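# Hook the hex nut out onto the tape strip

## Task

Use the hook pick (orange-brown handle, hooked tip) to drag the hex nut from between the spacers so it ends up lying entirely on the tape strip. Tipped or leaning spacers at the end count against you, though toppling some beats leaving the nut inside. The nut must not be in the gripper when you finish: release it and pull the arm away, and the result must hold without the robot supporting anything.

## Robot and tools

ROBOT. One six-joint arm with a two-finger parallel gripper and a single camera, cam_wrist (504x504), mounted on the hand. The arm's base may sit slightly tilted on the table. A loose object may occasionally be nudged, or a held part briefly tugged, by an outside disturbance.

FRAME. Positions in results use the scene frame: origin on the table surface under the arm's base, +z upward, +y to the left when facing along +x. end_effector_position is in metres and sits between the finger pads, roughly 3 to 4 cm short of the fingertips; orientation is end_effector_quat_wxyz; velocities are m/s and rad/s. The reported hand position gets less accurate at long reach. In the gripper's own axes, the fingers point along +x and close along y.

ROW FORMAT. Every command row holds 7 numbers, each between -1 and 1, in this fixed order: wrist roll, waist, wrist yaw, shoulder, wrist pitch, elbow, gripper opening. Result lists by joint use the same order. Wrist roll is sign-flipped relative to the URDF, both in what you send and in what you read back; stated ranges still use URDF signs.

JOINT SCALE. The six joint numbers are offsets, not poses: they are added to the angles the joints had when the action began (for the first action of a call, the angles last reported). A value of 1.0 equals 0.9615 rad for waist, shoulder and elbow, 1.713 rad for wrist pitch, 1.767 rad for wrist yaw, 1.728 rad for wrist roll. URDF ranges in rad: waist -3.054 to 3.054, shoulder 0.000 to 3.142, elbow 0.000 to 2.356, wrist pitch -1.571 to 1.571, wrist yaw -1.571 to 1.571, wrist roll -3.142 to 3.142. Real ends may differ by up to 0.010 rad. Asking a joint to travel more than 0.010 rad beyond its end is refused; a refusal in the first action, or any malformed action, cancels the entire call. Requests just past the real end are clipped, and the result may then print "joint sent to its limit" (absence of that line proves nothing).

GRIPPER NUMBER. The seventh value is absolute, not an offset: +1 fully open (pad gap 0.088 m), empty fingers touch near -0.80, and anything lower adds no further closing. Full open to closed takes at least about 0.5 s. To hold something, command about 0.07 below its grip_measured reading; a smaller margin holds more gently. Readings may be offset by about 1 mm and read up to 3 mm (0.061 on the scale) narrower while squeezing hard. Parts thinner than about 3 mm get proportionally less force. Pads push 34 to 49 N each, with a brief spike at first contact.

TOOLS.
execute_actions(actions): a list of actions; each action is a list of up to 15 rows, one row per 1/30 s step, 15 steps (0.5 s) per action; a short action repeats its final row. An empty list just returns the current state and images.
move(target, speed, blocking): target is one 7-number row, with joint offsets counted from the Joint positions in the latest result that showed them. speed (0.01 to 2 rad/s, default 0.5) caps the fastest joint's path; all joints finish together, so the hand traces a curve. Paths run 0.5 to 10 s and do not avoid obstacles. The gripper value is applied immediately. The result adds a move: line giving the ending (done, off_target, moving, held, fault), limits=held or limits=none, and the joint furthest from target. With blocking=false you get a result after 0.5 s; other motion commands are then rejected until wait or stop shows the move has ended.
wait(seconds): 0 to 10 s, holding the last command; ends early if a running move finishes.
stop(): brakes a running move; needs stopping distance, more at speed. Fingers are not stopped.
zoom_image(camera, region): camera must be "cam_wrist"; region is [x0, y0, x1, y1] in image pixels, origin top-left, at most 504 by 504.
finished_scene(scene): ends the current scene, given its number, and reports success; irreversible. Replying without any tool call also ends things.

MOTION LIMITS. Per control step, each joint's target is held within a lead of its measured angle (0.211 rad waist/shoulder/elbow, 0.213 wrist pitch, 0.267 wrist yaw, 0.228 wrist roll), and targets are scaled back if they would place the hand over 70 mm from where it is. Big displacements therefore span several actions, and an unfinished displacement should be re-sent. Friction can leave joints short, especially at full reach; check Joint positions after each motion. "joint command not followed" means the clearance check altered targets.

RESULT LINES. Joint positions (rad, then pad gap in m), Joint velocities, Joint targets (what joints are currently driven to), grip_measured (opening on the command scale), Joint torques (total drive output, noisy, with unit-specific offsets), External joint torques (estimated outside load including friction and held weight, plus lines for earlier actions).

CAMERA. cam_wrist: pinhole with radial distortion, fovy 60.066 deg, fx=fy=435.898, cx=248.761, cy=251.121. Its pose follows the hand; at the start it sat near world (0.456, -0.189, 0.261). Expect small errors (about 0.5 deg, 2.5 mm).

AVOID. Load limits in N m: waist 18, shoulder 22.3, elbow 22.2, wrist pitch 5.86, wrist yaw 5.84, wrist roll 5.48; exceeding one freezes the arm for 10 s and drops the rest of the call. Fast contact and targets set deep past the contact point press hard. Holding loads heats motors: MOTOR HOT from 50 °C, an OVER-TEMPERATURE FAULT hold at 95 °C, and power loss if cooling fails. Do not drop things, slam, push hard, or send anything off the table. Leave the nut released, spacers upright, and the arm clear before finishing.

Each tool is called after "Emit:" by a JSON object that holds its "name" and its "arguments".

## Session

Emit:
{"name": "execute_actions", "arguments": {"actions": []}}

Scene clock: 0.00 s.
end_effector_position=(+0.5109, -0.2288, +0.2119) grip_measured=+0.828 end_effector_quat_wxyz=(+0.762, -0.552, +0.197, +0.274) end_effector_velocity=(-0.001, -0.001, +0.004) end_effector_angular_velocity=(+0.006, -0.016, +0.012)
Joint names: [wrist roll, waist, wrist yaw, shoulder, wrist pitch, elbow]
Joint positions: [ 2.05  -0.159  0.152  1.837 -0.284  1.523  0.08 ]
Joint velocities: [ 0.007 -0.002 -0.022 -0.007 -0.007  0.002  0.   ]
Joint torques (N m, as the arm reports them, + toward a larger Joint positions number): no reading
External joint torques (N m, as the arm's controller estimates them; a push from outside toward a larger Joint positions number lowers the number): no reading
Motor temperatures (°C, as the motors report them): [25 26 27 26 27 26]
Heat: hottest wrist pitch 27 °C (+0.0 °C/min).
Joint targets: [2.050 -0.159 0.152 1.837 -0.284 1.523]

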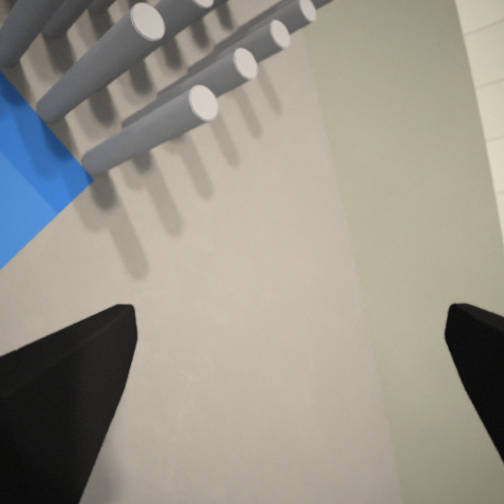

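Emit:
{"name": "move", "arguments": {"target": [-0.72,0.4,0.2,-0.35,-0.15,-0.1,1], "speed": 0.8}}

Scene clock: 17.20 s.
end_effector_position=(+0.4251, -0.1958, +0.3585) grip_measured=+0.989 end_effector_quat_wxyz=(+0.941, -0.114, +0.298, +0.110) end_effector_velocity=(-0.001, +0.001, -0.001) end_effector_angular_velocity=(-0.003, +0.002, +0.013)
Joint names: [wrist roll, waist, wrist yaw, shoulder, wrist pitch, elbow]
Joint positions: [ 0.81   0.223  0.501  1.506 -0.539  1.438  0.087]
Joint velocities: [ 0.007 -0.002 -0.007 -0.002 -0.007 -0.002 -0.   ]
Joint torques (N m, as the arm reports them, + toward a larger Joint positions number): [-0.19  4.63 -0.25 -3.8   1.    3.05]
External joint torques (N m, as the arm's controller estimates them; a push from outside toward a larger Joint positions number lowers the number): [-0.17 -0.36  0.11 -0.38 -0.21 -1.77]
Motor temperatures (°C, as the motors report them): [25 30 28 29 28 27]
Heat: hottest waist 30 °C (+10.5 °C/min).
Joint targets: [0.806 0.225 0.505 1.500 -0.541 1.427]
move: off_target; limits=none; farthest joint: the elbow, 0.011 radians from its target (0.096 radians at the start)
camera_calibration (this result's frames):
cam_wrist: T_world_to_cam=[[0.270083, -0.954018, 0.130015, -0.33829], [-0.770224, -0.295104, -0.565392, 0.501616], [0.577762, 0.0525618, -0.814511, 0.13384], [0, 0, 0, 1]] pos_world=[0.400395, -0.181741, 0.436606]

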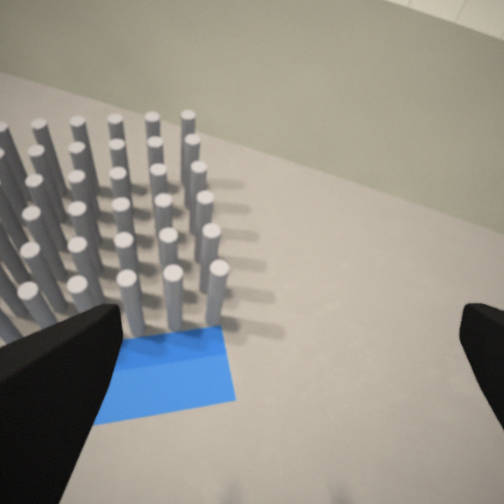

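Emit:
{"name": "move", "arguments": {"target": [-0.2,0.15,0.1,0.2,-0.3,-0.1,1], "speed": 0.6}}

Scene clock: 29.23 s.
end_effector_position=(+0.3498, -0.0899, +0.2709) grip_measured=+0.989 end_effector_quat_wxyz=(+0.795, -0.190, +0.526, +0.234) end_effector_velocity=(-0.005, -0.003, -0.005) end_effector_angular_velocity=(-0.019, +0.021, +0.017)
Joint names: [wrist roll, waist, wrist yaw, shoulder, wrist pitch, elbow]
Joint positions: [ 0.469  0.365  0.673  1.692 -1.051  1.352  0.087]
Joint velocities: [ 0.007 -0.007  0.007 -0.002 -0.022 -0.007  0.   ]
Joint torques (N m, as the arm reports them, + toward a larger Joint positions number): [-0.22  4.77  0.06 -2.65  0.59  2.99]
External joint torques (N m, as the arm's controller estimates them; a push from outside toward a larger Joint positions number lowers the number): [-0.21 -0.34  0.16  0.83 -0.18 -1.62]
Motor temperatures (°C, as the motors report them): [25 31 28 29 29 28]
Heat: hottest waist 31 °C (+8.2 °C/min).
Joint targets: [0.465 0.368 0.677 1.699 -1.053 1.342]
move: off_target; limits=none; farthest joint: the elbow, 0.011 radians from its target (0.096 radians at the start)
camera_calibration (this result's frames):
cam_wrist: T_world_to_cam=[[0.560938, -0.826776, 0.0423147, -0.272108], [-0.824916, -0.562519, -0.0555454, 0.28236], [0.0697264, -0.00374853, -0.997559, 0.32265], [0, 0, 0, 1]] pos_world=[0.363062, -0.0649295, 0.349061]

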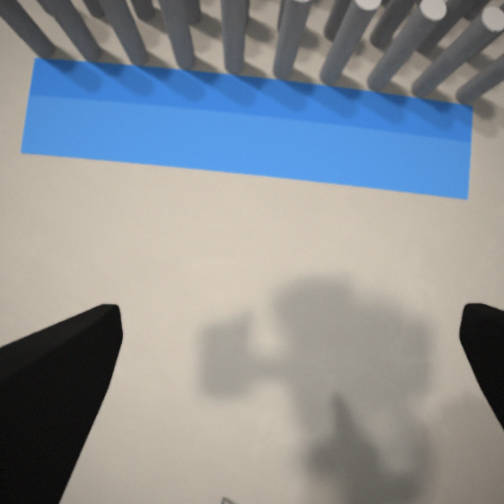

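Emit:
{"name": "move", "arguments": {"target": [0,0.2,0.05,0.3,0,0.45,1], "speed": 0.6}}

Scene clock: 34.73 s.
end_effector_position=(+0.4249, -0.0366, +0.3676) grip_measured=+0.989 end_effector_quat_wxyz=(+0.850, -0.221, +0.430, +0.209) end_effector_velocity=(-0.006, -0.001, -0.004) end_effector_angular_velocity=(-0.017, +0.023, +0.031)
Joint names: [wrist roll, waist, wrist yaw, shoulder, wrist pitch, elbow]
Joint positions: [ 0.469  0.556  0.758  1.972 -1.051  1.774  0.087]
Joint velocities: [ 0.007 -0.002 -0.007 -0.002 -0.037 -0.002 -0.   ]
Joint torques (N m, as the arm reports them, + toward a larger Joint positions number): [ 0.01  5.67  0.09 -3.6   0.95  5.49]
External joint torques (N m, as the arm's controller estimates them; a push from outside toward a larger Joint positions number lowers the number): [ 0.02 -0.56  0.16  0.75 -0.1   0.77]
Motor temperatures (°C, as the motors report them): [25 31 28 29 29 28]
Heat: hottest waist 31 °C (+6.9 °C/min).
Joint targets: [0.469 0.558 0.762 1.980 -1.051 1.785]
move: off_target; limits=none; farthest joint: the elbow, 0.011 radians from its target (0.432 radians at the start)
camera_calibration (this result's frames):
cam_wrist: T_world_to_cam=[[0.537285, -0.823811, 0.180722, -0.31492], [-0.788209, -0.566703, -0.239945, 0.431633], [0.300085, -0.0135279, -0.953816, 0.299763], [0, 0, 0, 1]] pos_world=[0.419464, -0.0107718, 0.4464]

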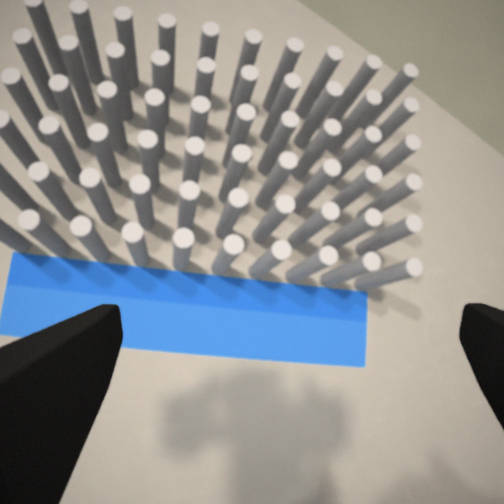

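Emit:
{"name": "zoom_image", "arguments": {"camera": "cam_wrist", "region": [0,40,240,280]}}

Emit:
{"name": "zoom_image", "arguments": {"camera": "cam_wrist", "region": [200,60,440,300]}}

Region (0, 40, 240, 280) of cam_wrist's 504x504 image, scaled by 2.100, with more detail than that image has.

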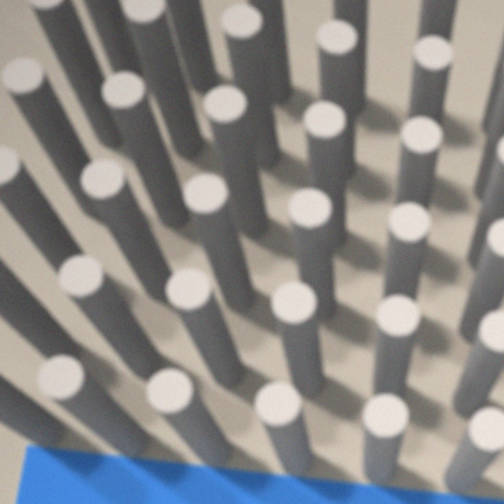

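Region (200, 60, 440, 300) of cam_wrist's 504x504 image, scaled by 2.100, with more detail than that image has.

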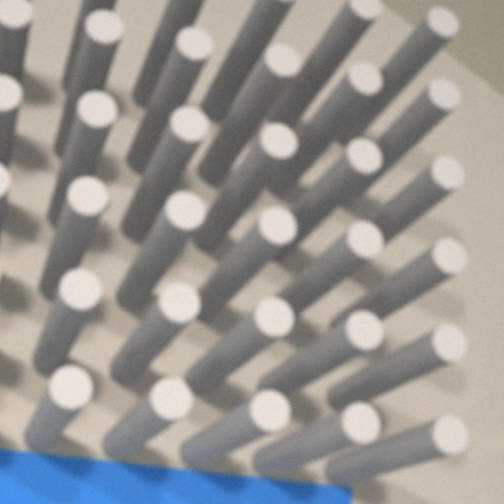

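Emit:
{"name": "move", "arguments": {"target": [0,-0.12,0.0,0.12,-0.1,0.35,1], "speed": 0.6}}

Emit:
{"name": "zoom_image", "arguments": {"camera": "cam_wrist", "region": [60,60,360,360]}}

Scene clock: 40.97 s.
end_effector_position=(+0.4610, -0.0952, +0.3716) grip_measured=+0.989 end_effector_quat_wxyz=(+0.852, -0.182, +0.461, +0.171) end_effector_velocity=(-0.001, -0.002, +0.001) end_effector_angular_velocity=(-0.004, -0.002, +0.019)
Joint names: [wrist roll, waist, wrist yaw, shoulder, wrist pitch, elbow]
Joint positions: [ 0.469  0.442  0.758  2.079 -1.22   2.099  0.087]
Joint velocities: [ 0.022 -0.002 -0.007 -0.002 -0.007  0.007 -0.   ]
Joint torques (N m, as the arm reports them, + toward a larger Joint positions number): [-0.01  5.92 -0.09 -4.11  0.8   4.93]
External joint torques (N m, as the arm's controller estimates them; a push from outside toward a larger Joint positions number lowers the number): [ 0.   -1.04  0.    0.86 -0.21  0.67]
Motor temperatures (°C, as the motors report them): [25 32 28 29 29 28]
Heat: hottest waist 32 °C (+7.3 °C/min).
Joint targets: [0.469 0.441 0.758 2.088 -1.222 2.110]
move: off_target; limits=none; farthest joint: the elbow, 0.011 radians from its target (0.337 radians at the start)
camera_calibration (this result's frames):
cam_wrist: T_world_to_cam=[[0.450089, -0.882323, 0.137571, -0.332667], [-0.857377, -0.470053, -0.209657, 0.45772], [0.24965, -0.0235856, -0.968049, 0.319551], [0, 0, 0, 1]] pos_world=[0.462392, -0.0708303, 0.451071]

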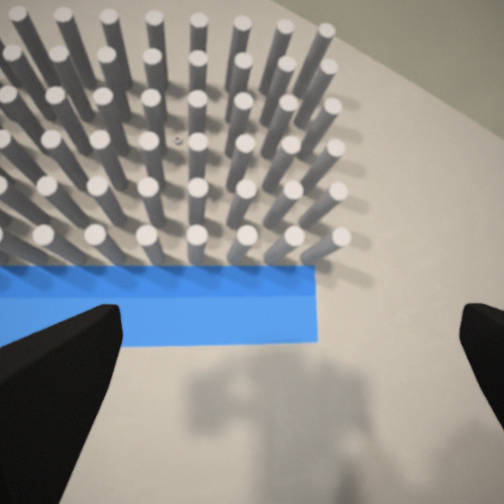

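Region (60, 60, 360, 360) of cam_wrist's 504x504 image, scaled by 1.680, with more detail than that image has.

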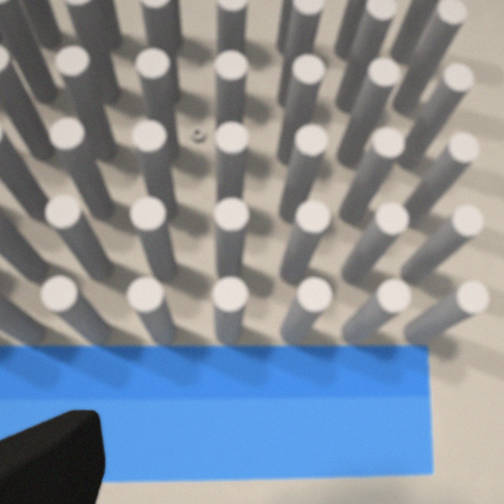

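Emit:
{"name": "move", "arguments": {"target": [0,0.05,0.0,-0.70,0,-0.83,1], "speed": 0.8}}

Scene clock: 56.63 s.
end_effector_position=(+0.2918, -0.1373, +0.3238) grip_measured=+0.989 end_effector_quat_wxyz=(+0.826, -0.225, +0.472, +0.209) end_effector_velocity=(-0.002, -0.001, -0.001) end_effector_angular_velocity=(+0.002, +0.003, +0.010)
Joint names: [wrist roll, waist, wrist yaw, shoulder, wrist pitch, elbow]
Joint positions: [ 0.469  0.488  0.758  1.411 -1.221  1.312  0.087]
Joint velocities: [ 0.007 -0.002 -0.007 -0.007 -0.007 -0.002  0.   ]
Joint torques (N m, as the arm reports them, + toward a larger Joint positions number): [-0.02  3.37 -0.07 -1.78  0.91  2.78]
External joint torques (N m, as the arm's controller estimates them; a push from outside toward a larger Joint positions number lowers the number): [ 0.   -0.3  -0.01 -0.54 -0.05 -1.7 ]
Motor temperatures (°C, as the motors report them): [25 34 28 29 29 29]
Heat: hottest waist 34 °C (+7.4 °C/min).
Joint targets: [0.469 0.490 0.758 1.406 -1.220 1.301]
move: off_target; limits=none; farthest joint: the elbow, 0.011 radians from its target (0.799 radians at the start)
camera_calibration (this result's frames):
cam_wrist: T_world_to_cam=[[0.549359, -0.820068, 0.160288, -0.314854], [-0.808171, -0.570202, -0.147411, 0.234602], [0.212283, -0.0485587, -0.976001, 0.3246], [0, 0, 0, 1]] pos_world=[0.293659, -0.108669, 0.40186]

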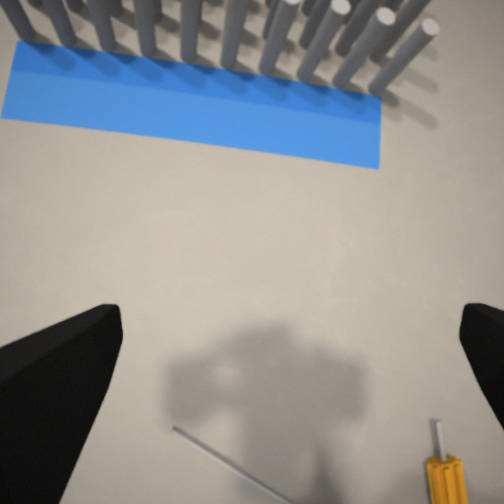

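Look further toward -y.

Emit:
{"name": "move", "arguments": {"target": [0,-0.4,0.12,-0.2,-0.15,0.1,1], "speed": 0.6}}

Scene clock: 63.90 s.
end_effector_position=(+0.2161, -0.2895, +0.2819) grip_measured=+0.989 end_effector_quat_wxyz=(+0.759, -0.188, +0.623, +0.040) end_effector_velocity=(-0.001, +0.001, -0.002) end_effector_angular_velocity=(+0.004, +0.014, +0.012)
Joint names: [wrist roll, waist, wrist yaw, shoulder, wrist pitch, elbow]
Joint positions: [ 0.469  0.106  0.966  1.222 -1.476  1.399  0.087]
Joint velocities: [ 0.007 -0.007 -0.007  0.002 -0.007 -0.002 -0.   ]
Joint torques (N m, as the arm reports them, + toward a larger Joint positions number): [-0.01  2.28  0.26 -2.07  0.37  4.37]
External joint torques (N m, as the arm's controller estimates them; a push from outside toward a larger Joint positions number lowers the number): [ 0.01 -0.38  0.2  -0.47 -0.22  0.5 ]
Motor temperatures (°C, as the motors report them): [25 33 28 28 29 29]
Heat: hottest waist 33 °C (+5.0 °C/min).
Joint targets: [0.469 0.104 0.970 1.219 -1.478 1.408]
move: done; limits=none; farthest joint: the elbow, 0.009 radians from its target (0.096 radians at the start)
camera_calibration (this result's frames):
cam_wrist: T_world_to_cam=[[0.279247, -0.933142, 0.226422, -0.38435], [-0.955549, -0.246825, 0.161255, 0.118885], [-0.0945871, -0.261387, -0.960588, 0.292707], [0, 0, 0, 1]] pos_world=[0.248616, -0.2528, 0.349025]

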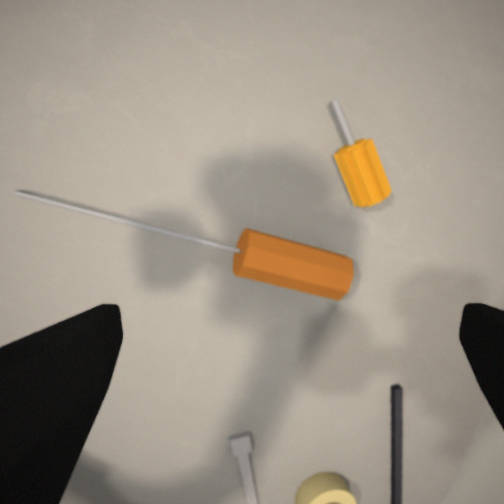

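Emit:
{"name": "zoom_image", "arguments": {"camera": "cam_wrist", "region": [0,160,100,260]}}

Region (0, 160, 100, 260) of cam_wrist's 504x504 image, scaled by 5.040, with more detail than that image has.

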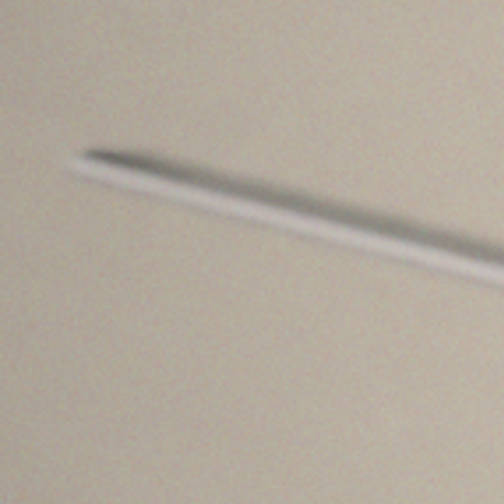

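Emit:
{"name": "move", "arguments": {"target": [0.6,-0.5,-0.3,0.3,-0.04,0.3,1], "speed": 0.9}}

Emit:
{"name": "move", "arguments": {"target": [0.587,-0.575,-0.248,0.39,0,0.325,1], "speed": 0.8}}

Scene clock: 85.63 s.
end_effector_position=(+0.2330, -0.3037, +0.2148) grip_measured=+0.989 end_effector_quat_wxyz=(+0.656, -0.263, +0.545, +0.451) end_effector_velocity=(-0.000, -0.002, -0.001) end_effector_angular_velocity=(-0.009, -0.002, +0.001)
Joint names: [wrist roll, waist, wrist yaw, shoulder, wrist pitch, elbow]
Joint positions: [ 1.501 -0.372  0.44   1.501 -1.542  1.678  0.087]
Joint velocities: [ 0.007 -0.002  0.007 -0.002  0.007 -0.002 -0.   ]
Joint torques (N m, as the arm reports them, + toward a larger Joint positions number): [ 0.17  3.   -0.43 -4.58 -0.16  4.67]
External joint torques (N m, as the arm's controller estimates them; a push from outside toward a larger Joint positions number lowers the number): [ 0.17 -0.65 -0.19  1.21 -0.16  0.58]
Motor temperatures (°C, as the motors report them): [25 31 28 28 29 30]
Heat: hottest waist 31 °C (+0.0 °C/min).
Joint targets: [1.506 -0.374 0.436 1.511 -1.544 1.688]
move: done; limits=none; farthest joint: the elbow, 0.010 radians from its target (0.288 radians at the start)
camera_calibration (this result's frames):
cam_wrist: T_world_to_cam=[[0.869967, -0.467552, -0.156692, -0.301088], [-0.464595, -0.883668, 0.0572976, -0.143071], [-0.165253, 0.0229513, -0.985984, 0.334423], [0, 0, 0, 1]] pos_world=[0.250731, -0.274877, 0.290755]

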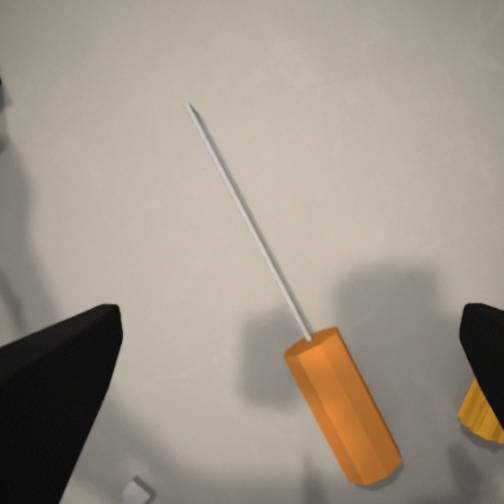

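Scene clock: 87.60 s.
end_effector_position=(+0.2181, -0.3673, +0.0932) grip_measured=+0.989 end_effector_quat_wxyz=(+0.658, -0.319, +0.297, +0.614) end_effector_velocity=(-0.001, +0.000, +0.002) end_effector_angular_velocity=(+0.006, -0.007, +0.002)
Joint names: [wrist roll, waist, wrist yaw, shoulder, wrist pitch, elbow]
Joint positions: [ 2.511 -0.922  0.006  1.862 -1.542  1.981  0.087]
Joint velocities: [ 0.007 -0.002 -0.007 -0.002 -0.007  0.002 -0.   ]
Joint torques (N m, as the arm reports them, + toward a larger Joint positions number): [ 0.17  2.82 -0.53 -7.7  -0.64  4.45]
External joint torques (N m, as the arm's controller estimates them; a push from outside toward a larger Joint positions number lowers the number): [ 0.17 -0.7  -0.22  2.15  0.01  0.38]
Motor temperatures (°C, as the motors report them): [25 31 28 28 29 30]
Heat: hottest waist 31 °C (+0.0 °C/min).
Joint targets: [2.516 -0.925 0.002 1.876 -1.542 1.991]
move: off_target; limits=none; farthest joint: the shoulder, 0.014 radians from its target (0.375 radians at the start)
camera_calibration (this result's frames):
cam_wrist: T_world_to_cam=[[0.997837, -0.0529907, 0.0388894, -0.230765], [-0.0369326, -0.941434, -0.335169, -0.277187], [0.0543726, 0.333008, -0.941355, 0.275369], [0, 0, 0, 1]] pos_world=[0.205056, -0.364881, 0.17529]

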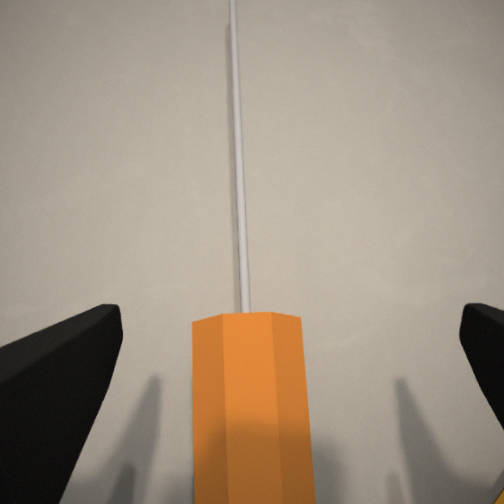

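Emit:
{"name": "move", "arguments": {"target": [0.036,-0.084,0,0.19,0,0.1,1], "speed": 0.15}}

Scene clock: 92.97 s.
end_effector_position=(+0.2099, -0.3697, +0.0374) grip_measured=+0.989 end_effector_quat_wxyz=(+0.654, -0.285, +0.290, +0.638) end_effector_velocity=(-0.003, +0.002, +0.005) end_effector_angular_velocity=(+0.018, -0.011, +0.017)
Joint names: [wrist roll, waist, wrist yaw, shoulder, wrist pitch, elbow]
Joint positions: [ 2.568 -1.     0.006  2.03  -1.542  2.068  0.087]
Joint velocities: [ 0.022 -0.002 -0.007 -0.007 -0.022 -0.002 -0.   ]
Joint torques (N m, as the arm reports them, + toward a larger Joint positions number): [ 0.17  2.92 -0.3  -7.97 -0.82  4.17]
External joint torques (N m, as the arm's controller estimates them; a push from outside toward a larger Joint positions number lowers the number): [ 0.18 -0.6  -0.03  2.37  0.02  0.4 ]
Motor temperatures (°C, as the motors report them): [25 31 28 30 29 30]
Heat: hottest waist 31 °C (+0.0 °C/min).
Joint targets: [2.573 -1.003 0.006 2.045 -1.542 2.077]
move: off_target; limits=none; farthest joint: the shoulder, 0.014 radians from its target (0.183 radians at the start)
camera_calibration (this result's frames):
cam_wrist: T_world_to_cam=[[0.999351, -0.0327803, -0.0149493, -0.211408], [-0.0360178, -0.918972, -0.392674, -0.288199], [-0.000866029, 0.392958, -0.919556, 0.256993], [0, 0, 0, 1]] pos_world=[0.201113, -0.372764, 0.119991]

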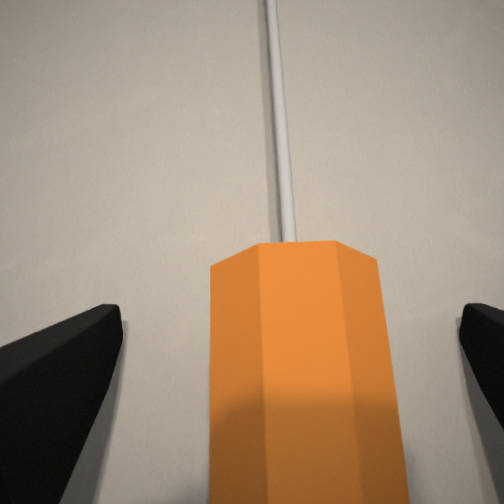

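Emit:
{"name": "move", "arguments": {"target": [0,0,0,0.025,0,0.009,-0.2], "speed": 0.05}}

Scene clock: 96.37 s.
end_effector_position=(+0.2102, -0.3693, +0.0370) grip_measured=-0.118 end_effector_quat_wxyz=(+0.654, -0.284, +0.289, +0.639) end_effector_velocity=(-0.001, +0.001, +0.002) end_effector_angular_velocity=(+0.010, +0.005, -0.009)
Joint names: [wrist roll, waist, wrist yaw, shoulder, wrist pitch, elbow]
Joint positions: [ 2.569 -1.     0.006  2.033 -1.544  2.07   0.033]
Joint velocities: [-0.007 -0.002 -0.007 -0.002 -0.007 -0.002 -0.   ]
Joint torques (N m, as the arm reports them, + toward a larger Joint positions number): [-0.03  3.06 -0.32 -7.27 -0.71  3.85]
External joint torques (N m, as the arm's controller estimates them; a push from outside toward a larger Joint positions number lowers the number): [-0.03 -0.46 -0.05  3.06  0.12  0.07]
Motor temperatures (°C, as the motors report them): [25 31 28 31 29 30]
Heat: hottest waist 31 °C (-1.0 °C/min).
Joint targets: [2.569 -1.000 0.006 2.055 -1.542 2.076]
move: off_target; limits=none; farthest joint: the shoulder, 0.021 radians from its target (0.024 radians at the start)
camera_calibration (this result's frames):
cam_wrist: T_world_to_cam=[[0.99939, -0.0314219, -0.0152704, -0.211119], [-0.0348989, -0.918048, -0.394931, -0.287776], [-0.00160952, 0.395223, -0.918584, 0.257459], [0, 0, 0, 1]] pos_world=[0.201361, -0.37258, 0.119622]

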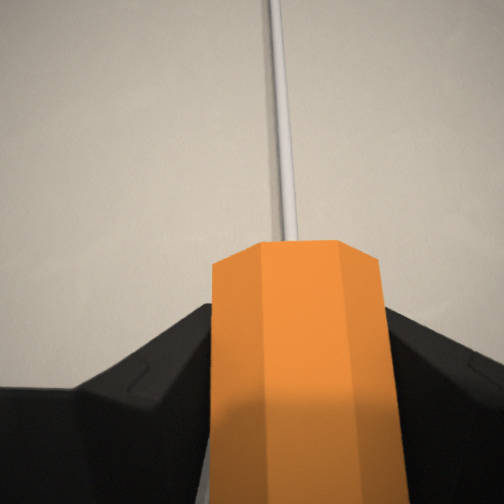

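Emit:
{"name": "move", "arguments": {"target": [-0.05,0.12,0,-0.2,0,-0.08,-0.2], "speed": 0.3}}

Emit:
{"name": "move", "arguments": {"target": [-0.5,0.4,0,-0.3,0.46,-0.72,-0.2], "speed": 0.5}}

Scene clock: 107.97 s.
end_effector_position=(+0.2290, -0.3688, +0.1033) grip_measured=-0.118 end_effector_quat_wxyz=(+0.661, -0.331, +0.297, +0.605) end_effector_velocity=(+0.001, -0.001, -0.000) end_effector_angular_velocity=(-0.003, -0.020, +0.009)
Joint names: [wrist roll, waist, wrist yaw, shoulder, wrist pitch, elbow]
Joint positions: [ 2.487 -0.889  0.006  1.855 -1.542  2.002  0.033]
Joint velocities: [ 0.022 -0.002 -0.007 -0.002  0.007 -0.002 -0.   ]
Joint torques (N m, as the arm reports them, + toward a larger Joint positions number): [ -0.14   3.55  -0.35 -10.33  -0.72   2.29]
External joint torques (N m, as the arm's controller estimates them; a push from outside toward a larger Joint positions number lowers the number): [-0.13 -0.05 -0.03 -0.69 -0.15 -1.78]
Motor temperatures (°C, as the motors report them): [25 30 28 33 29 30]
Heat: hottest shoulder 33 °C (+0.0 °C/min).
Joint targets: [2.482 -0.885 0.006 1.840 -1.544 1.993]
move: off_target; limits=none; farthest joint: the shoulder, 0.014 radians from its target (0.192 radians at the start)
camera_calibration (this result's frames):
cam_wrist: T_world_to_cam=[[0.996305, -0.0596348, 0.0618117, -0.246606], [-0.0370634, -0.94772, -0.316942, -0.279005], [0.077481, 0.31348, -0.946429, 0.272766], [0, 0, 0, 1]] pos_world=[0.21422, -0.364631, 0.184968]

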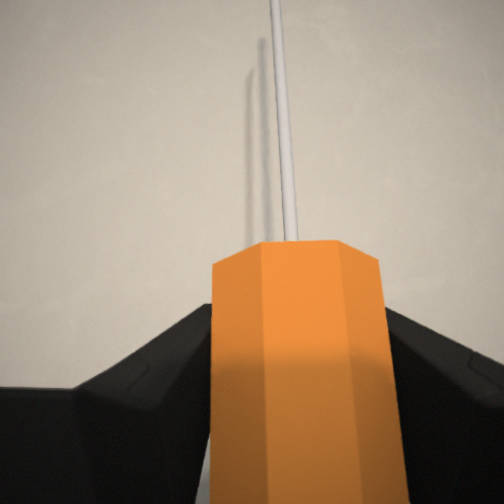

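Scene clock: 110.33 s.
end_effector_position=(+0.3391, -0.2596, +0.1254) grip_measured=-0.118 end_effector_quat_wxyz=(+0.818, -0.228, +0.382, +0.365) end_effector_velocity=(-0.000, +0.004, +0.000) end_effector_angular_velocity=(+0.019, -0.008, +0.013)
Joint names: [wrist roll, waist, wrist yaw, shoulder, wrist pitch, elbow]
Joint positions: [ 1.627 -0.509  0.006  1.58  -0.756  1.319  0.033]
Joint velocities: [ 0.007 -0.002 -0.022  0.002 -0.007 -0.002 -0.   ]
Joint torques (N m, as the arm reports them, + toward a larger Joint positions number): [-0.17  4.43 -0.52 -7.6   0.37  2.64]
External joint torques (N m, as the arm's controller estimates them; a push from outside toward a larger Joint positions number lowers the number): [-0.15 -0.03 -0.05 -0.73  0.06 -1.43]
Motor temperatures (°C, as the motors report them): [25 31 28 33 29 30]
Heat: hottest shoulder 33 °C (-1.0 °C/min).
Joint targets: [1.623 -0.504 0.006 1.567 -0.754 1.310]
move: off_target; limits=none; farthest joint: the shoulder, 0.013 radians from its target (0.288 radians at the start)
camera_calibration (this result's frames):
cam_wrist: T_world_to_cam=[[0.765432, -0.638682, 0.0787283, -0.425299], [-0.588366, -0.74413, -0.316381, 0.075292], [0.260651, 0.195847, -0.94536, 0.158224], [0, 0, 0, 1]] pos_world=[0.328596, -0.246592, 0.206882]

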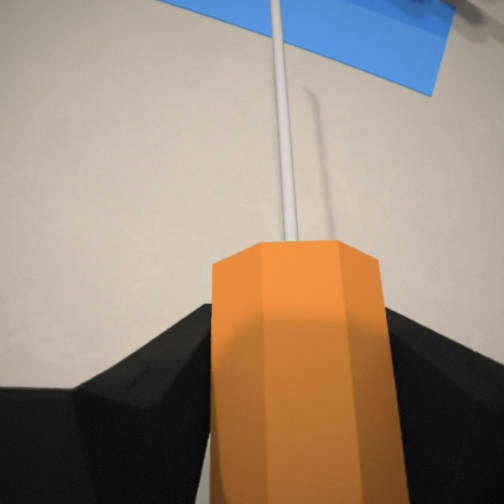

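Emit:
{"name": "move", "arguments": {"target": [-0.263,0.123,0.024,-0.045,0.466,-0.705,-0.2], "speed": 0.4}}

Scene clock: 117.27 s.
end_effector_position=(+0.3239, -0.1349, +0.0688) grip_measured=-0.118 end_effector_quat_wxyz=(+0.881, -0.097, +0.401, +0.232) end_effector_velocity=(+0.001, -0.001, +0.001) end_effector_angular_velocity=(+0.006, -0.005, -0.010)
Joint names: [wrist roll, waist, wrist yaw, shoulder, wrist pitch, elbow]
Joint positions: [ 1.178 -0.395  0.047  1.547  0.039  0.648  0.033]
Joint velocities: [-0.007 -0.002 -0.007 -0.002  0.007 -0.002 -0.   ]
Joint torques (N m, as the arm reports them, + toward a larger Joint positions number): [-0.19  3.95 -0.48 -5.45  0.73  1.56]
External joint torques (N m, as the arm's controller estimates them; a push from outside toward a larger Joint positions number lowers the number): [-0.18 -0.08  0.   -0.61  0.08 -1.22]
Motor temperatures (°C, as the motors report them): [25 31 28 34 29 29]
Heat: hottest shoulder 34 °C (+0.0 °C/min).
Joint targets: [1.173 -0.391 0.048 1.536 0.042 0.641]
move: done; limits=none; farthest joint: the shoulder, 0.010 radians from its target (0.043 radians at the start)
camera_calibration (this result's frames):
cam_wrist: T_world_to_cam=[[0.47884, -0.877288, -0.0328516, -0.261236], [-0.817715, -0.432082, -0.380325, 0.262011], [0.31946, 0.208978, -0.924269, 0.0654374], [0, 0, 0, 1]] pos_world=[0.318436, -0.129644, 0.151549]

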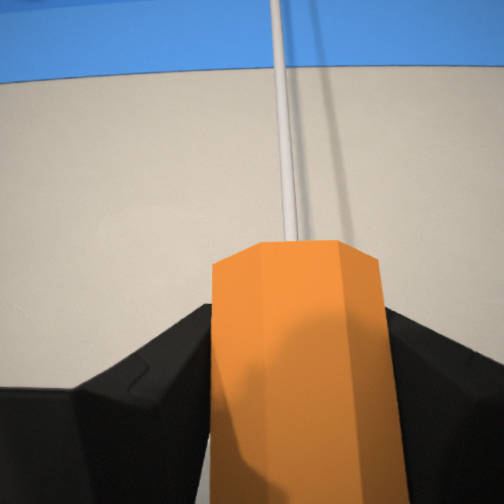

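Emit:
{"name": "move", "arguments": {"target": [0.034,-0.081,-0.031,0.118,0.068,-0.012,-0.2], "speed": 0.08}}

Emit:
{"name": "move", "arguments": {"target": [0,0,0,0,0,0,0.5]}}

Scene clock: 123.23 s.
end_effector_position=(+0.3251, -0.1353, +0.0391) grip_measured=-0.118 end_effector_quat_wxyz=(+0.883, -0.096, +0.398, +0.231) end_effector_velocity=(-0.003, +0.002, -0.002) end_effector_angular_velocity=(+0.006, +0.005, +0.009)
Joint names: [wrist roll, waist, wrist yaw, shoulder, wrist pitch, elbow]
Joint positions: [ 1.232 -0.47  -0.008  1.65   0.154  0.644  0.033]
Joint velocities: [ 0.007 -0.007 -0.007  0.002 -0.007 -0.002  0.   ]
Joint torques (N m, as the arm reports them, + toward a larger Joint positions number): [ 0.14  3.34 -0.54 -3.95  0.57  0.78]
External joint torques (N m, as the arm's controller estimates them; a push from outside toward a larger Joint positions number lowers the number): [ 0.14 -0.78 -0.06  1.11  0.   -1.3 ]
Motor temperatures (°C, as the motors report them): [25 31 28 33 29 29]
Heat: hottest shoulder 33 °C (+0.0 °C/min).
Joint targets: [1.236 -0.473 -0.008 1.660 0.155 0.636]
move: done; limits=none; farthest joint: the shoulder, 0.010 radians from its target (0.114 radians at the start)
camera_calibration (this result's frames):
cam_wrist: T_world_to_cam=[[0.475626, -0.87907, -0.0318618, -0.262411], [-0.816713, -0.427853, -0.387197, 0.252112], [0.326741, 0.210183, -0.921446, 0.0354279], [0, 0, 0, 1]] pos_world=[0.319137, -0.130257, 0.121901]

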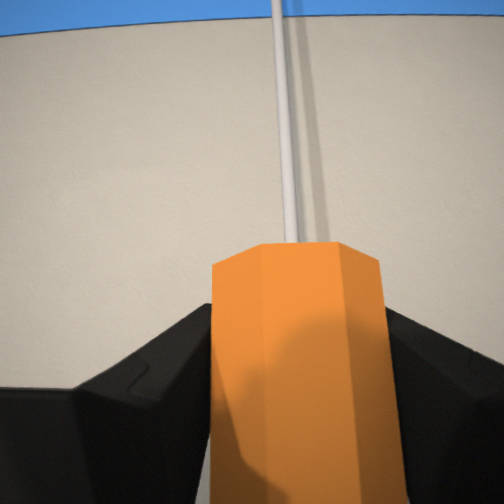

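Scene clock: 123.90 s.
end_effector_position=(+0.3251, -0.1353, +0.0391) grip_measured=+0.495 end_effector_quat_wxyz=(+0.883, -0.096, +0.398, +0.231) end_effector_velocity=(+0.001, +0.002, +0.001) end_effector_angular_velocity=(-0.000, -0.011, +0.007)
Joint names: [wrist roll, waist, wrist yaw, shoulder, wrist pitch, elbow]
Joint positions: [ 1.232 -0.47  -0.008  1.65   0.154  0.644  0.063]
Joint velocities: [ 0.007  0.002 -0.007  0.002  0.007 -0.002  0.001]
Joint torques (N m, as the arm reports them, + toward a larger Joint positions number): [-0.02  3.67 -0.53 -4.68  0.5   1.58]
External joint torques (N m, as the arm's controller estimates them; a push from outside toward a larger Joint positions number lowers the number): [-0.01 -0.51 -0.05  0.39 -0.09 -0.53]
Motor temperatures (°C, as the motors report them): [25 31 28 33 29 29]
Heat: hottest shoulder 33 °C (+0.0 °C/min).
Joint targets: [1.232 -0.470 -0.008 1.650 0.154 0.644]
move: done; limits=none; farthest joint: the waist, 0.000 radians from its target (0.000 radians at the start)
camera_calibration (this result's frames):
cam_wrist: T_world_to_cam=[[0.475626, -0.87907, -0.0318618, -0.262411], [-0.816713, -0.427853, -0.387197, 0.252112], [0.326741, 0.210183, -0.921446, 0.0354279], [0, 0, 0, 1]] pos_world=[0.319137, -0.130257, 0.121901]

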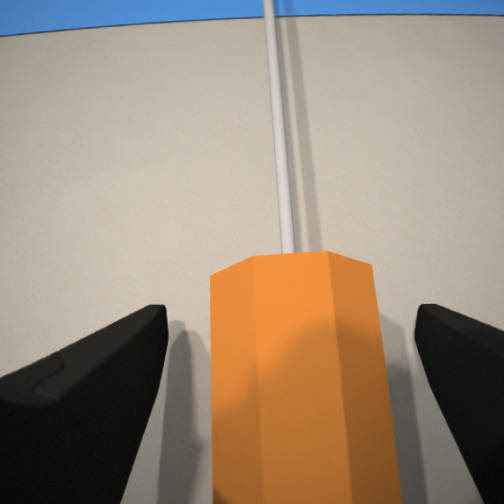

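Emit:
{"name": "move", "arguments": {"target": [0.175,-0.413,-0.368,-0.018,0.027,-0.09,0.6], "speed": 0.2}}

Scene clock: 132.97 s.
end_effector_position=(+0.2792, -0.1576, +0.0281) grip_measured=+0.597 end_effector_quat_wxyz=(+0.943, -0.048, +0.219, +0.246) end_effector_velocity=(-0.004, +0.002, -0.002) end_effector_angular_velocity=(-0.001, +0.000, +0.009)
Joint names: [wrist roll, waist, wrist yaw, shoulder, wrist pitch, elbow]
Joint positions: [ 1.53  -0.865 -0.654  1.641  0.198  0.562  0.068]
Joint velocities: [ 0.022 -0.012 -0.007  0.002 -0.007 -0.007  0.   ]
Joint torques (N m, as the arm reports them, + toward a larger Joint positions number): [ 0.16  2.5  -0.93 -5.64  0.33 -0.24]
External joint torques (N m, as the arm's controller estimates them; a push from outside toward a larger Joint positions number lowers the number): [ 0.17 -0.45 -0.28 -0.46  0.07 -0.84]
Motor temperatures (°C, as the motors report them): [25 31 28 33 29 29]
Heat: hottest shoulder 33 °C (+1.0 °C/min).
Joint targets: [1.534 -0.867 -0.658 1.633 0.200 0.557]
move: done; limits=none; farthest joint: the shoulder, 0.008 radians from its target (0.018 radians at the start)
camera_calibration (this result's frames):
cam_wrist: T_world_to_cam=[[0.482973, -0.874907, -0.0357074, -0.261756], [-0.629077, -0.318324, -0.709177, 0.174724], [0.609098, 0.364976, -0.704126, -0.0156317], [0, 0, 0, 1]] pos_world=[0.245857, -0.167688, 0.103557]

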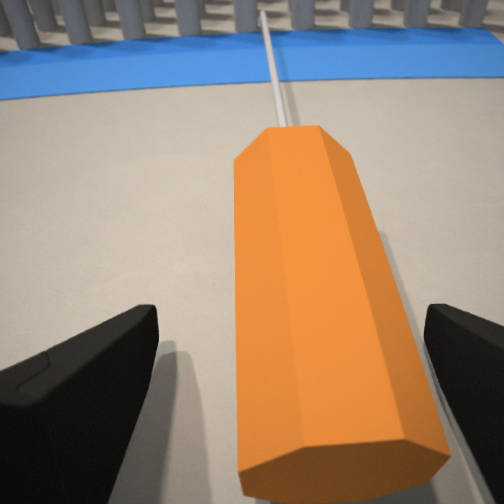

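Emit:
{"name": "move", "arguments": {"target": [-0.027,0.049,0.015,0.068,0.042,0.022,0.6], "speed": 0.08}}

Emit:
{"name": "move", "arguments": {"target": [0,0,0,0,0,0,-0.2]}}

Emit:
{"name": "zoom_image", "arguments": {"camera": "cam_wrist", "region": [200,0,340,100]}}

Scene clock: 140.43 s.
end_effector_position=(+0.2941, -0.1522, +0.0249) grip_measured=+0.597 end_effector_quat_wxyz=(+0.944, -0.049, +0.215, +0.245) end_effector_velocity=(-0.000, +0.002, +0.003) end_effector_angular_velocity=(+0.011, -0.017, +0.006)
Joint names: [wrist roll, waist, wrist yaw, shoulder, wrist pitch, elbow]
Joint positions: [ 1.487 -0.82  -0.632  1.697  0.268  0.578  0.068]
Joint velocities: [ 0.007 -0.002 -0.022 -0.002 -0.007 -0.002 -0.   ]
Joint torques (N m, as the arm reports them, + toward a larger Joint positions number): [-0.19  2.9  -0.58 -4.11  0.36  0.71]
External joint torques (N m, as the arm's controller estimates them; a push from outside toward a larger Joint positions number lowers the number): [-0.18 -0.35  0.07  1.22  0.02  0.09]
Motor temperatures (°C, as the motors report them): [25 30 28 32 29 28]
Heat: hottest shoulder 32 °C (+1.0 °C/min).
Joint targets: [1.483 -0.817 -0.627 1.707 0.270 0.583]
move: done; limits=none; farthest joint: the shoulder, 0.009 radians from its target (0.065 radians at the start)
camera_calibration (this result's frames):
cam_wrist: T_world_to_cam=[[0.481874, -0.875674, -0.0315137, -0.264306], [-0.623854, -0.317601, -0.714098, 0.182215], [0.615308, 0.363765, -0.699337, -0.0310472], [0, 0, 0, 1]] pos_world=[0.260141, -0.16228, 0.100078]

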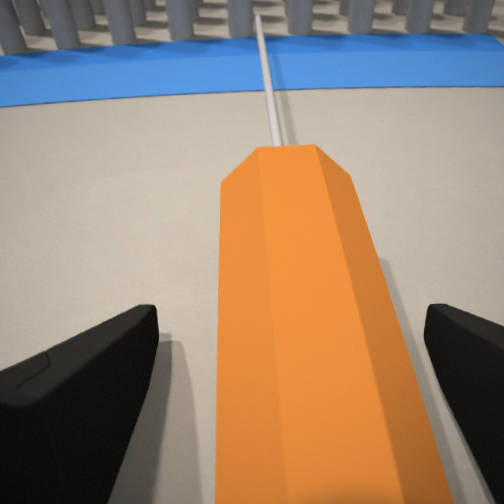

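Scene clock: 140.93 s.
end_effector_position=(+0.2941, -0.1522, +0.0249) grip_measured=-0.115 end_effector_quat_wxyz=(+0.944, -0.049, +0.215, +0.245) end_effector_velocity=(-0.001, +0.003, +0.002) end_effector_angular_velocity=(+0.026, -0.008, +0.002)
Joint names: [wrist roll, waist, wrist yaw, shoulder, wrist pitch, elbow]
Joint positions: [ 1.487 -0.82  -0.632  1.697  0.268  0.578  0.033]
Joint velocities: [-0.007 -0.002 -0.022  0.002 -0.007 -0.002 -0.   ]
Joint torques (N m, as the arm reports them, + toward a larger Joint positions number): [-0.01  2.84 -0.75 -4.93  0.29  0.3 ]
External joint torques (N m, as the arm's controller estimates them; a push from outside toward a larger Joint positions number lowers the number): [-0.01 -0.42 -0.09  0.35 -0.04 -0.29]
Motor temperatures (°C, as the motors report them): [25 30 28 32 29 28]
Heat: hottest shoulder 32 °C (+1.0 °C/min).
Joint targets: [1.487 -0.820 -0.632 1.697 0.268 0.578]
move: done; limits=none; farthest joint: the waist, 0.000 radians from its target (0.000 radians at the start)
camera_calibration (this result's frames):
cam_wrist: T_world_to_cam=[[0.481874, -0.875674, -0.0315137, -0.264306], [-0.623854, -0.317601, -0.714098, 0.182215], [0.615308, 0.363765, -0.699337, -0.0310472], [0, 0, 0, 1]] pos_world=[0.260141, -0.16228, 0.100078]

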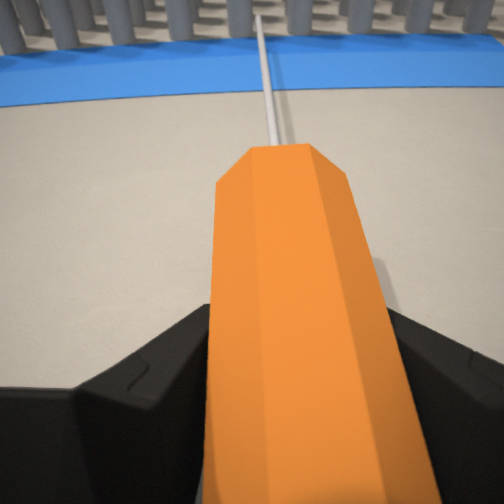

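Region (200, 0, 340, 100) of cam_wrist's 504x504 image, scaled by 3.600, with more detail than that image has; it fills the top 360 rows of this view, and the rest is white.

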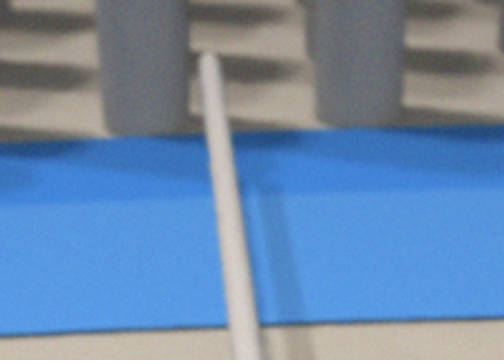

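Emit:
{"name": "move", "arguments": {"target": [-0.104,0.217,0.083,0.13,0.084,0.073,-0.2], "speed": 0.1}}

Emit:
{"name": "zoom_image", "arguments": {"camera": "cam_wrist", "region": [190,0,330,140]}}

Scene clock: 150.80 s.
end_effector_position=(+0.3481, -0.1271, +0.0342) grip_measured=-0.115 end_effector_quat_wxyz=(+0.943, -0.048, +0.219, +0.245) end_effector_velocity=(-0.001, +0.001, +0.000) end_effector_angular_velocity=(+0.003, -0.003, +0.007)
Joint names: [wrist roll, waist, wrist yaw, shoulder, wrist pitch, elbow]
Joint positions: [ 1.312 -0.616 -0.484  1.815  0.409  0.642  0.033]
Joint velocities: [ 0.007 -0.002 -0.007 -0.002 -0.007 -0.002 -0.   ]
Joint torques (N m, as the arm reports them, + toward a larger Joint positions number): [-0.15  4.13 -0.79 -4.51  0.66  1.29]
External joint torques (N m, as the arm's controller estimates them; a push from outside toward a larger Joint positions number lowers the number): [-0.14 -0.11 -0.16  0.95  0.1   0.28]
Motor temperatures (°C, as the motors report them): [25 30 28 32 29 28]
Heat: hottest shoulder 32 °C (+1.0 °C/min).
Joint targets: [1.308 -0.611 -0.485 1.822 0.412 0.648]
move: done; limits=none; farthest joint: the shoulder, 0.007 radians from its target (0.125 radians at the start)
camera_calibration (this result's frames):
cam_wrist: T_world_to_cam=[[0.481975, -0.875425, -0.0364901, -0.267812], [-0.6296, -0.317068, -0.709275, 0.23245], [0.609348, 0.364827, -0.703986, -0.0644557], [0, 0, 0, 1]] pos_world=[0.314705, -0.137231, 0.109723]

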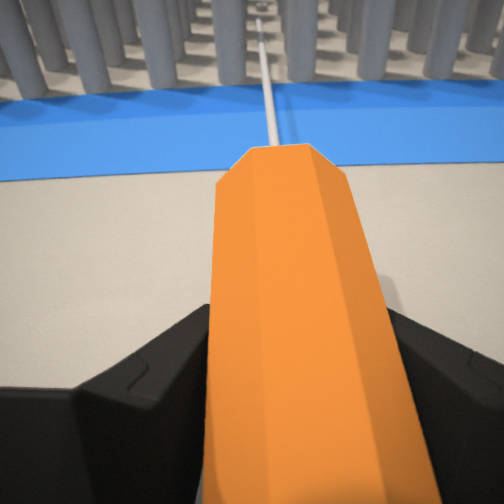

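Region (190, 0, 330, 140) of cam_wrist's 504x504 image, scaled by 3.600, with more detail than that image has.

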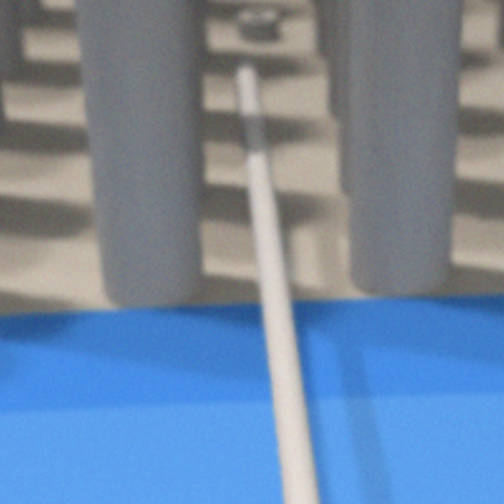

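Emit:
{"name": "move", "arguments": {"target": [-0.0575,0.139,0.053,0.152,0.048,0.115,-0.2], "speed": 0.1}}

Emit:
{"name": "move", "arguments": {"target": [-0.0435,0.112,0.045,0.15,0.017,0.147,-0.2], "speed": 0.1}}

Emit:
{"name": "zoom_image", "arguments": {"camera": "cam_wrist", "region": [200,0,320,120]}}

Scene clock: 164.20 s.
end_effector_position=(+0.3938, -0.1057, +0.0358) grip_measured=-0.115 end_effector_quat_wxyz=(+0.944, -0.049, +0.218, +0.244) end_effector_velocity=(+0.002, -0.001, +0.003) end_effector_angular_velocity=(-0.007, -0.018, -0.000)
Joint names: [wrist roll, waist, wrist yaw, shoulder, wrist pitch, elbow]
Joint positions: [ 1.218 -0.488 -0.39   1.953  0.489  0.747  0.033]
Joint velocities: [ 0.007  0.002 -0.007 -0.002  0.007  0.002 -0.   ]
Joint torques (N m, as the arm reports them, + toward a larger Joint positions number): [-0.15  4.95 -0.72 -4.65  0.83  1.65]
External joint torques (N m, as the arm's controller estimates them; a push from outside toward a larger Joint positions number lowers the number): [-0.14 -0.22 -0.09  1.23  0.1   0.22]
Motor temperatures (°C, as the motors report them): [25 31 28 31 29 28]
Heat: hottest waist 31 °C (-1.0 °C/min).
Joint targets: [1.213 -0.483 -0.391 1.961 0.492 0.753]
move: done; limits=none; farthest joint: the shoulder, 0.008 radians from its target (0.146 radians at the start)
camera_calibration (this result's frames):
cam_wrist: T_world_to_cam=[[0.480138, -0.876595, -0.0323914, -0.270602], [-0.627872, -0.317649, -0.710546, 0.268445], [0.612572, 0.361498, -0.702904, -0.100689], [0, 0, 0, 1]] pos_world=[0.360154, -0.115538, 0.111203]

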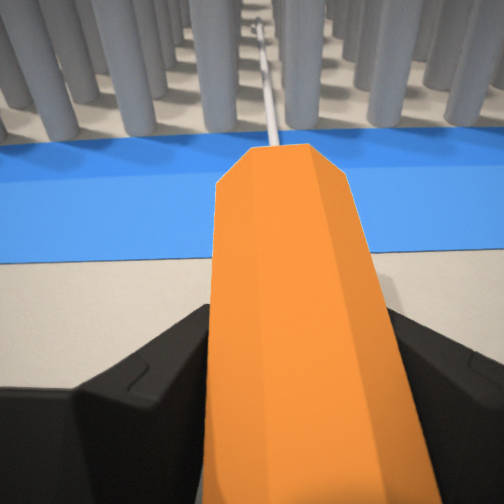

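Scene clock: 166.03 s.
end_effector_position=(+0.4376, -0.0835, +0.0361) grip_measured=-0.115 end_effector_quat_wxyz=(+0.943, -0.049, +0.219, +0.244) end_effector_velocity=(-0.001, -0.001, +0.001) end_effector_angular_velocity=(-0.000, -0.005, +0.006)
Joint names: [wrist roll, waist, wrist yaw, shoulder, wrist pitch, elbow]
Joint positions: [ 1.147 -0.386 -0.31   2.089  0.515  0.88   0.033]
Joint velocities: [ 0.007 -0.002 -0.007 -0.007 -0.007 -0.002 -0.   ]
Joint torques (N m, as the arm reports them, + toward a larger Joint positions number): [-0.13  5.65 -0.73 -4.99  0.9   2.09]
External joint torques (N m, as the arm's controller estimates them; a push from outside toward a larger Joint positions number lowers the number): [-0.13 -0.34 -0.13  1.3   0.09  0.36]
Motor temperatures (°C, as the motors report them): [25 31 28 31 29 28]
Heat: hottest waist 31 °C (-1.0 °C/min).
Joint targets: [1.143 -0.380 -0.311 2.097 0.518 0.888]
move: done; limits=none; farthest joint: the shoulder, 0.008 radians from its target (0.144 radians at the start)
camera_calibration (this result's frames):
cam_wrist: T_world_to_cam=[[0.480093, -0.876608, -0.0327041, -0.272178], [-0.629293, -0.318193, -0.709044, 0.303756], [0.611147, 0.360987, -0.704406, -0.134678], [0, 0, 0, 1]] pos_world=[0.404131, -0.0933235, 0.111607]

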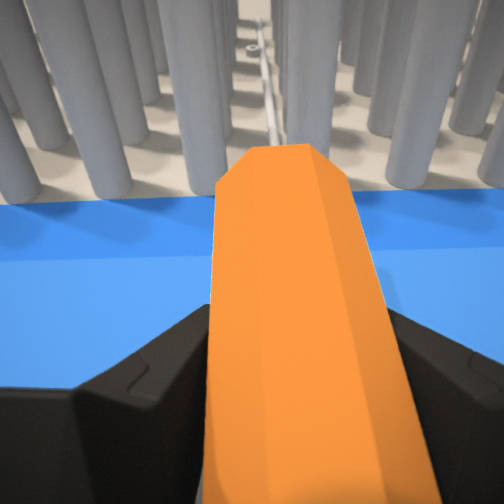

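Region (200, 0, 320, 120) of cam_wrist's 504x504 image, scaled by 4.200, with more detail than that image has.

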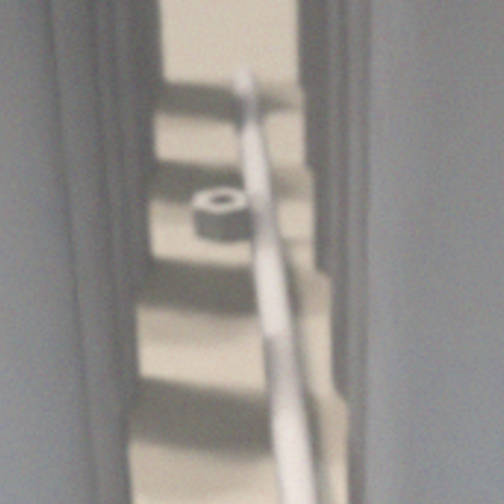

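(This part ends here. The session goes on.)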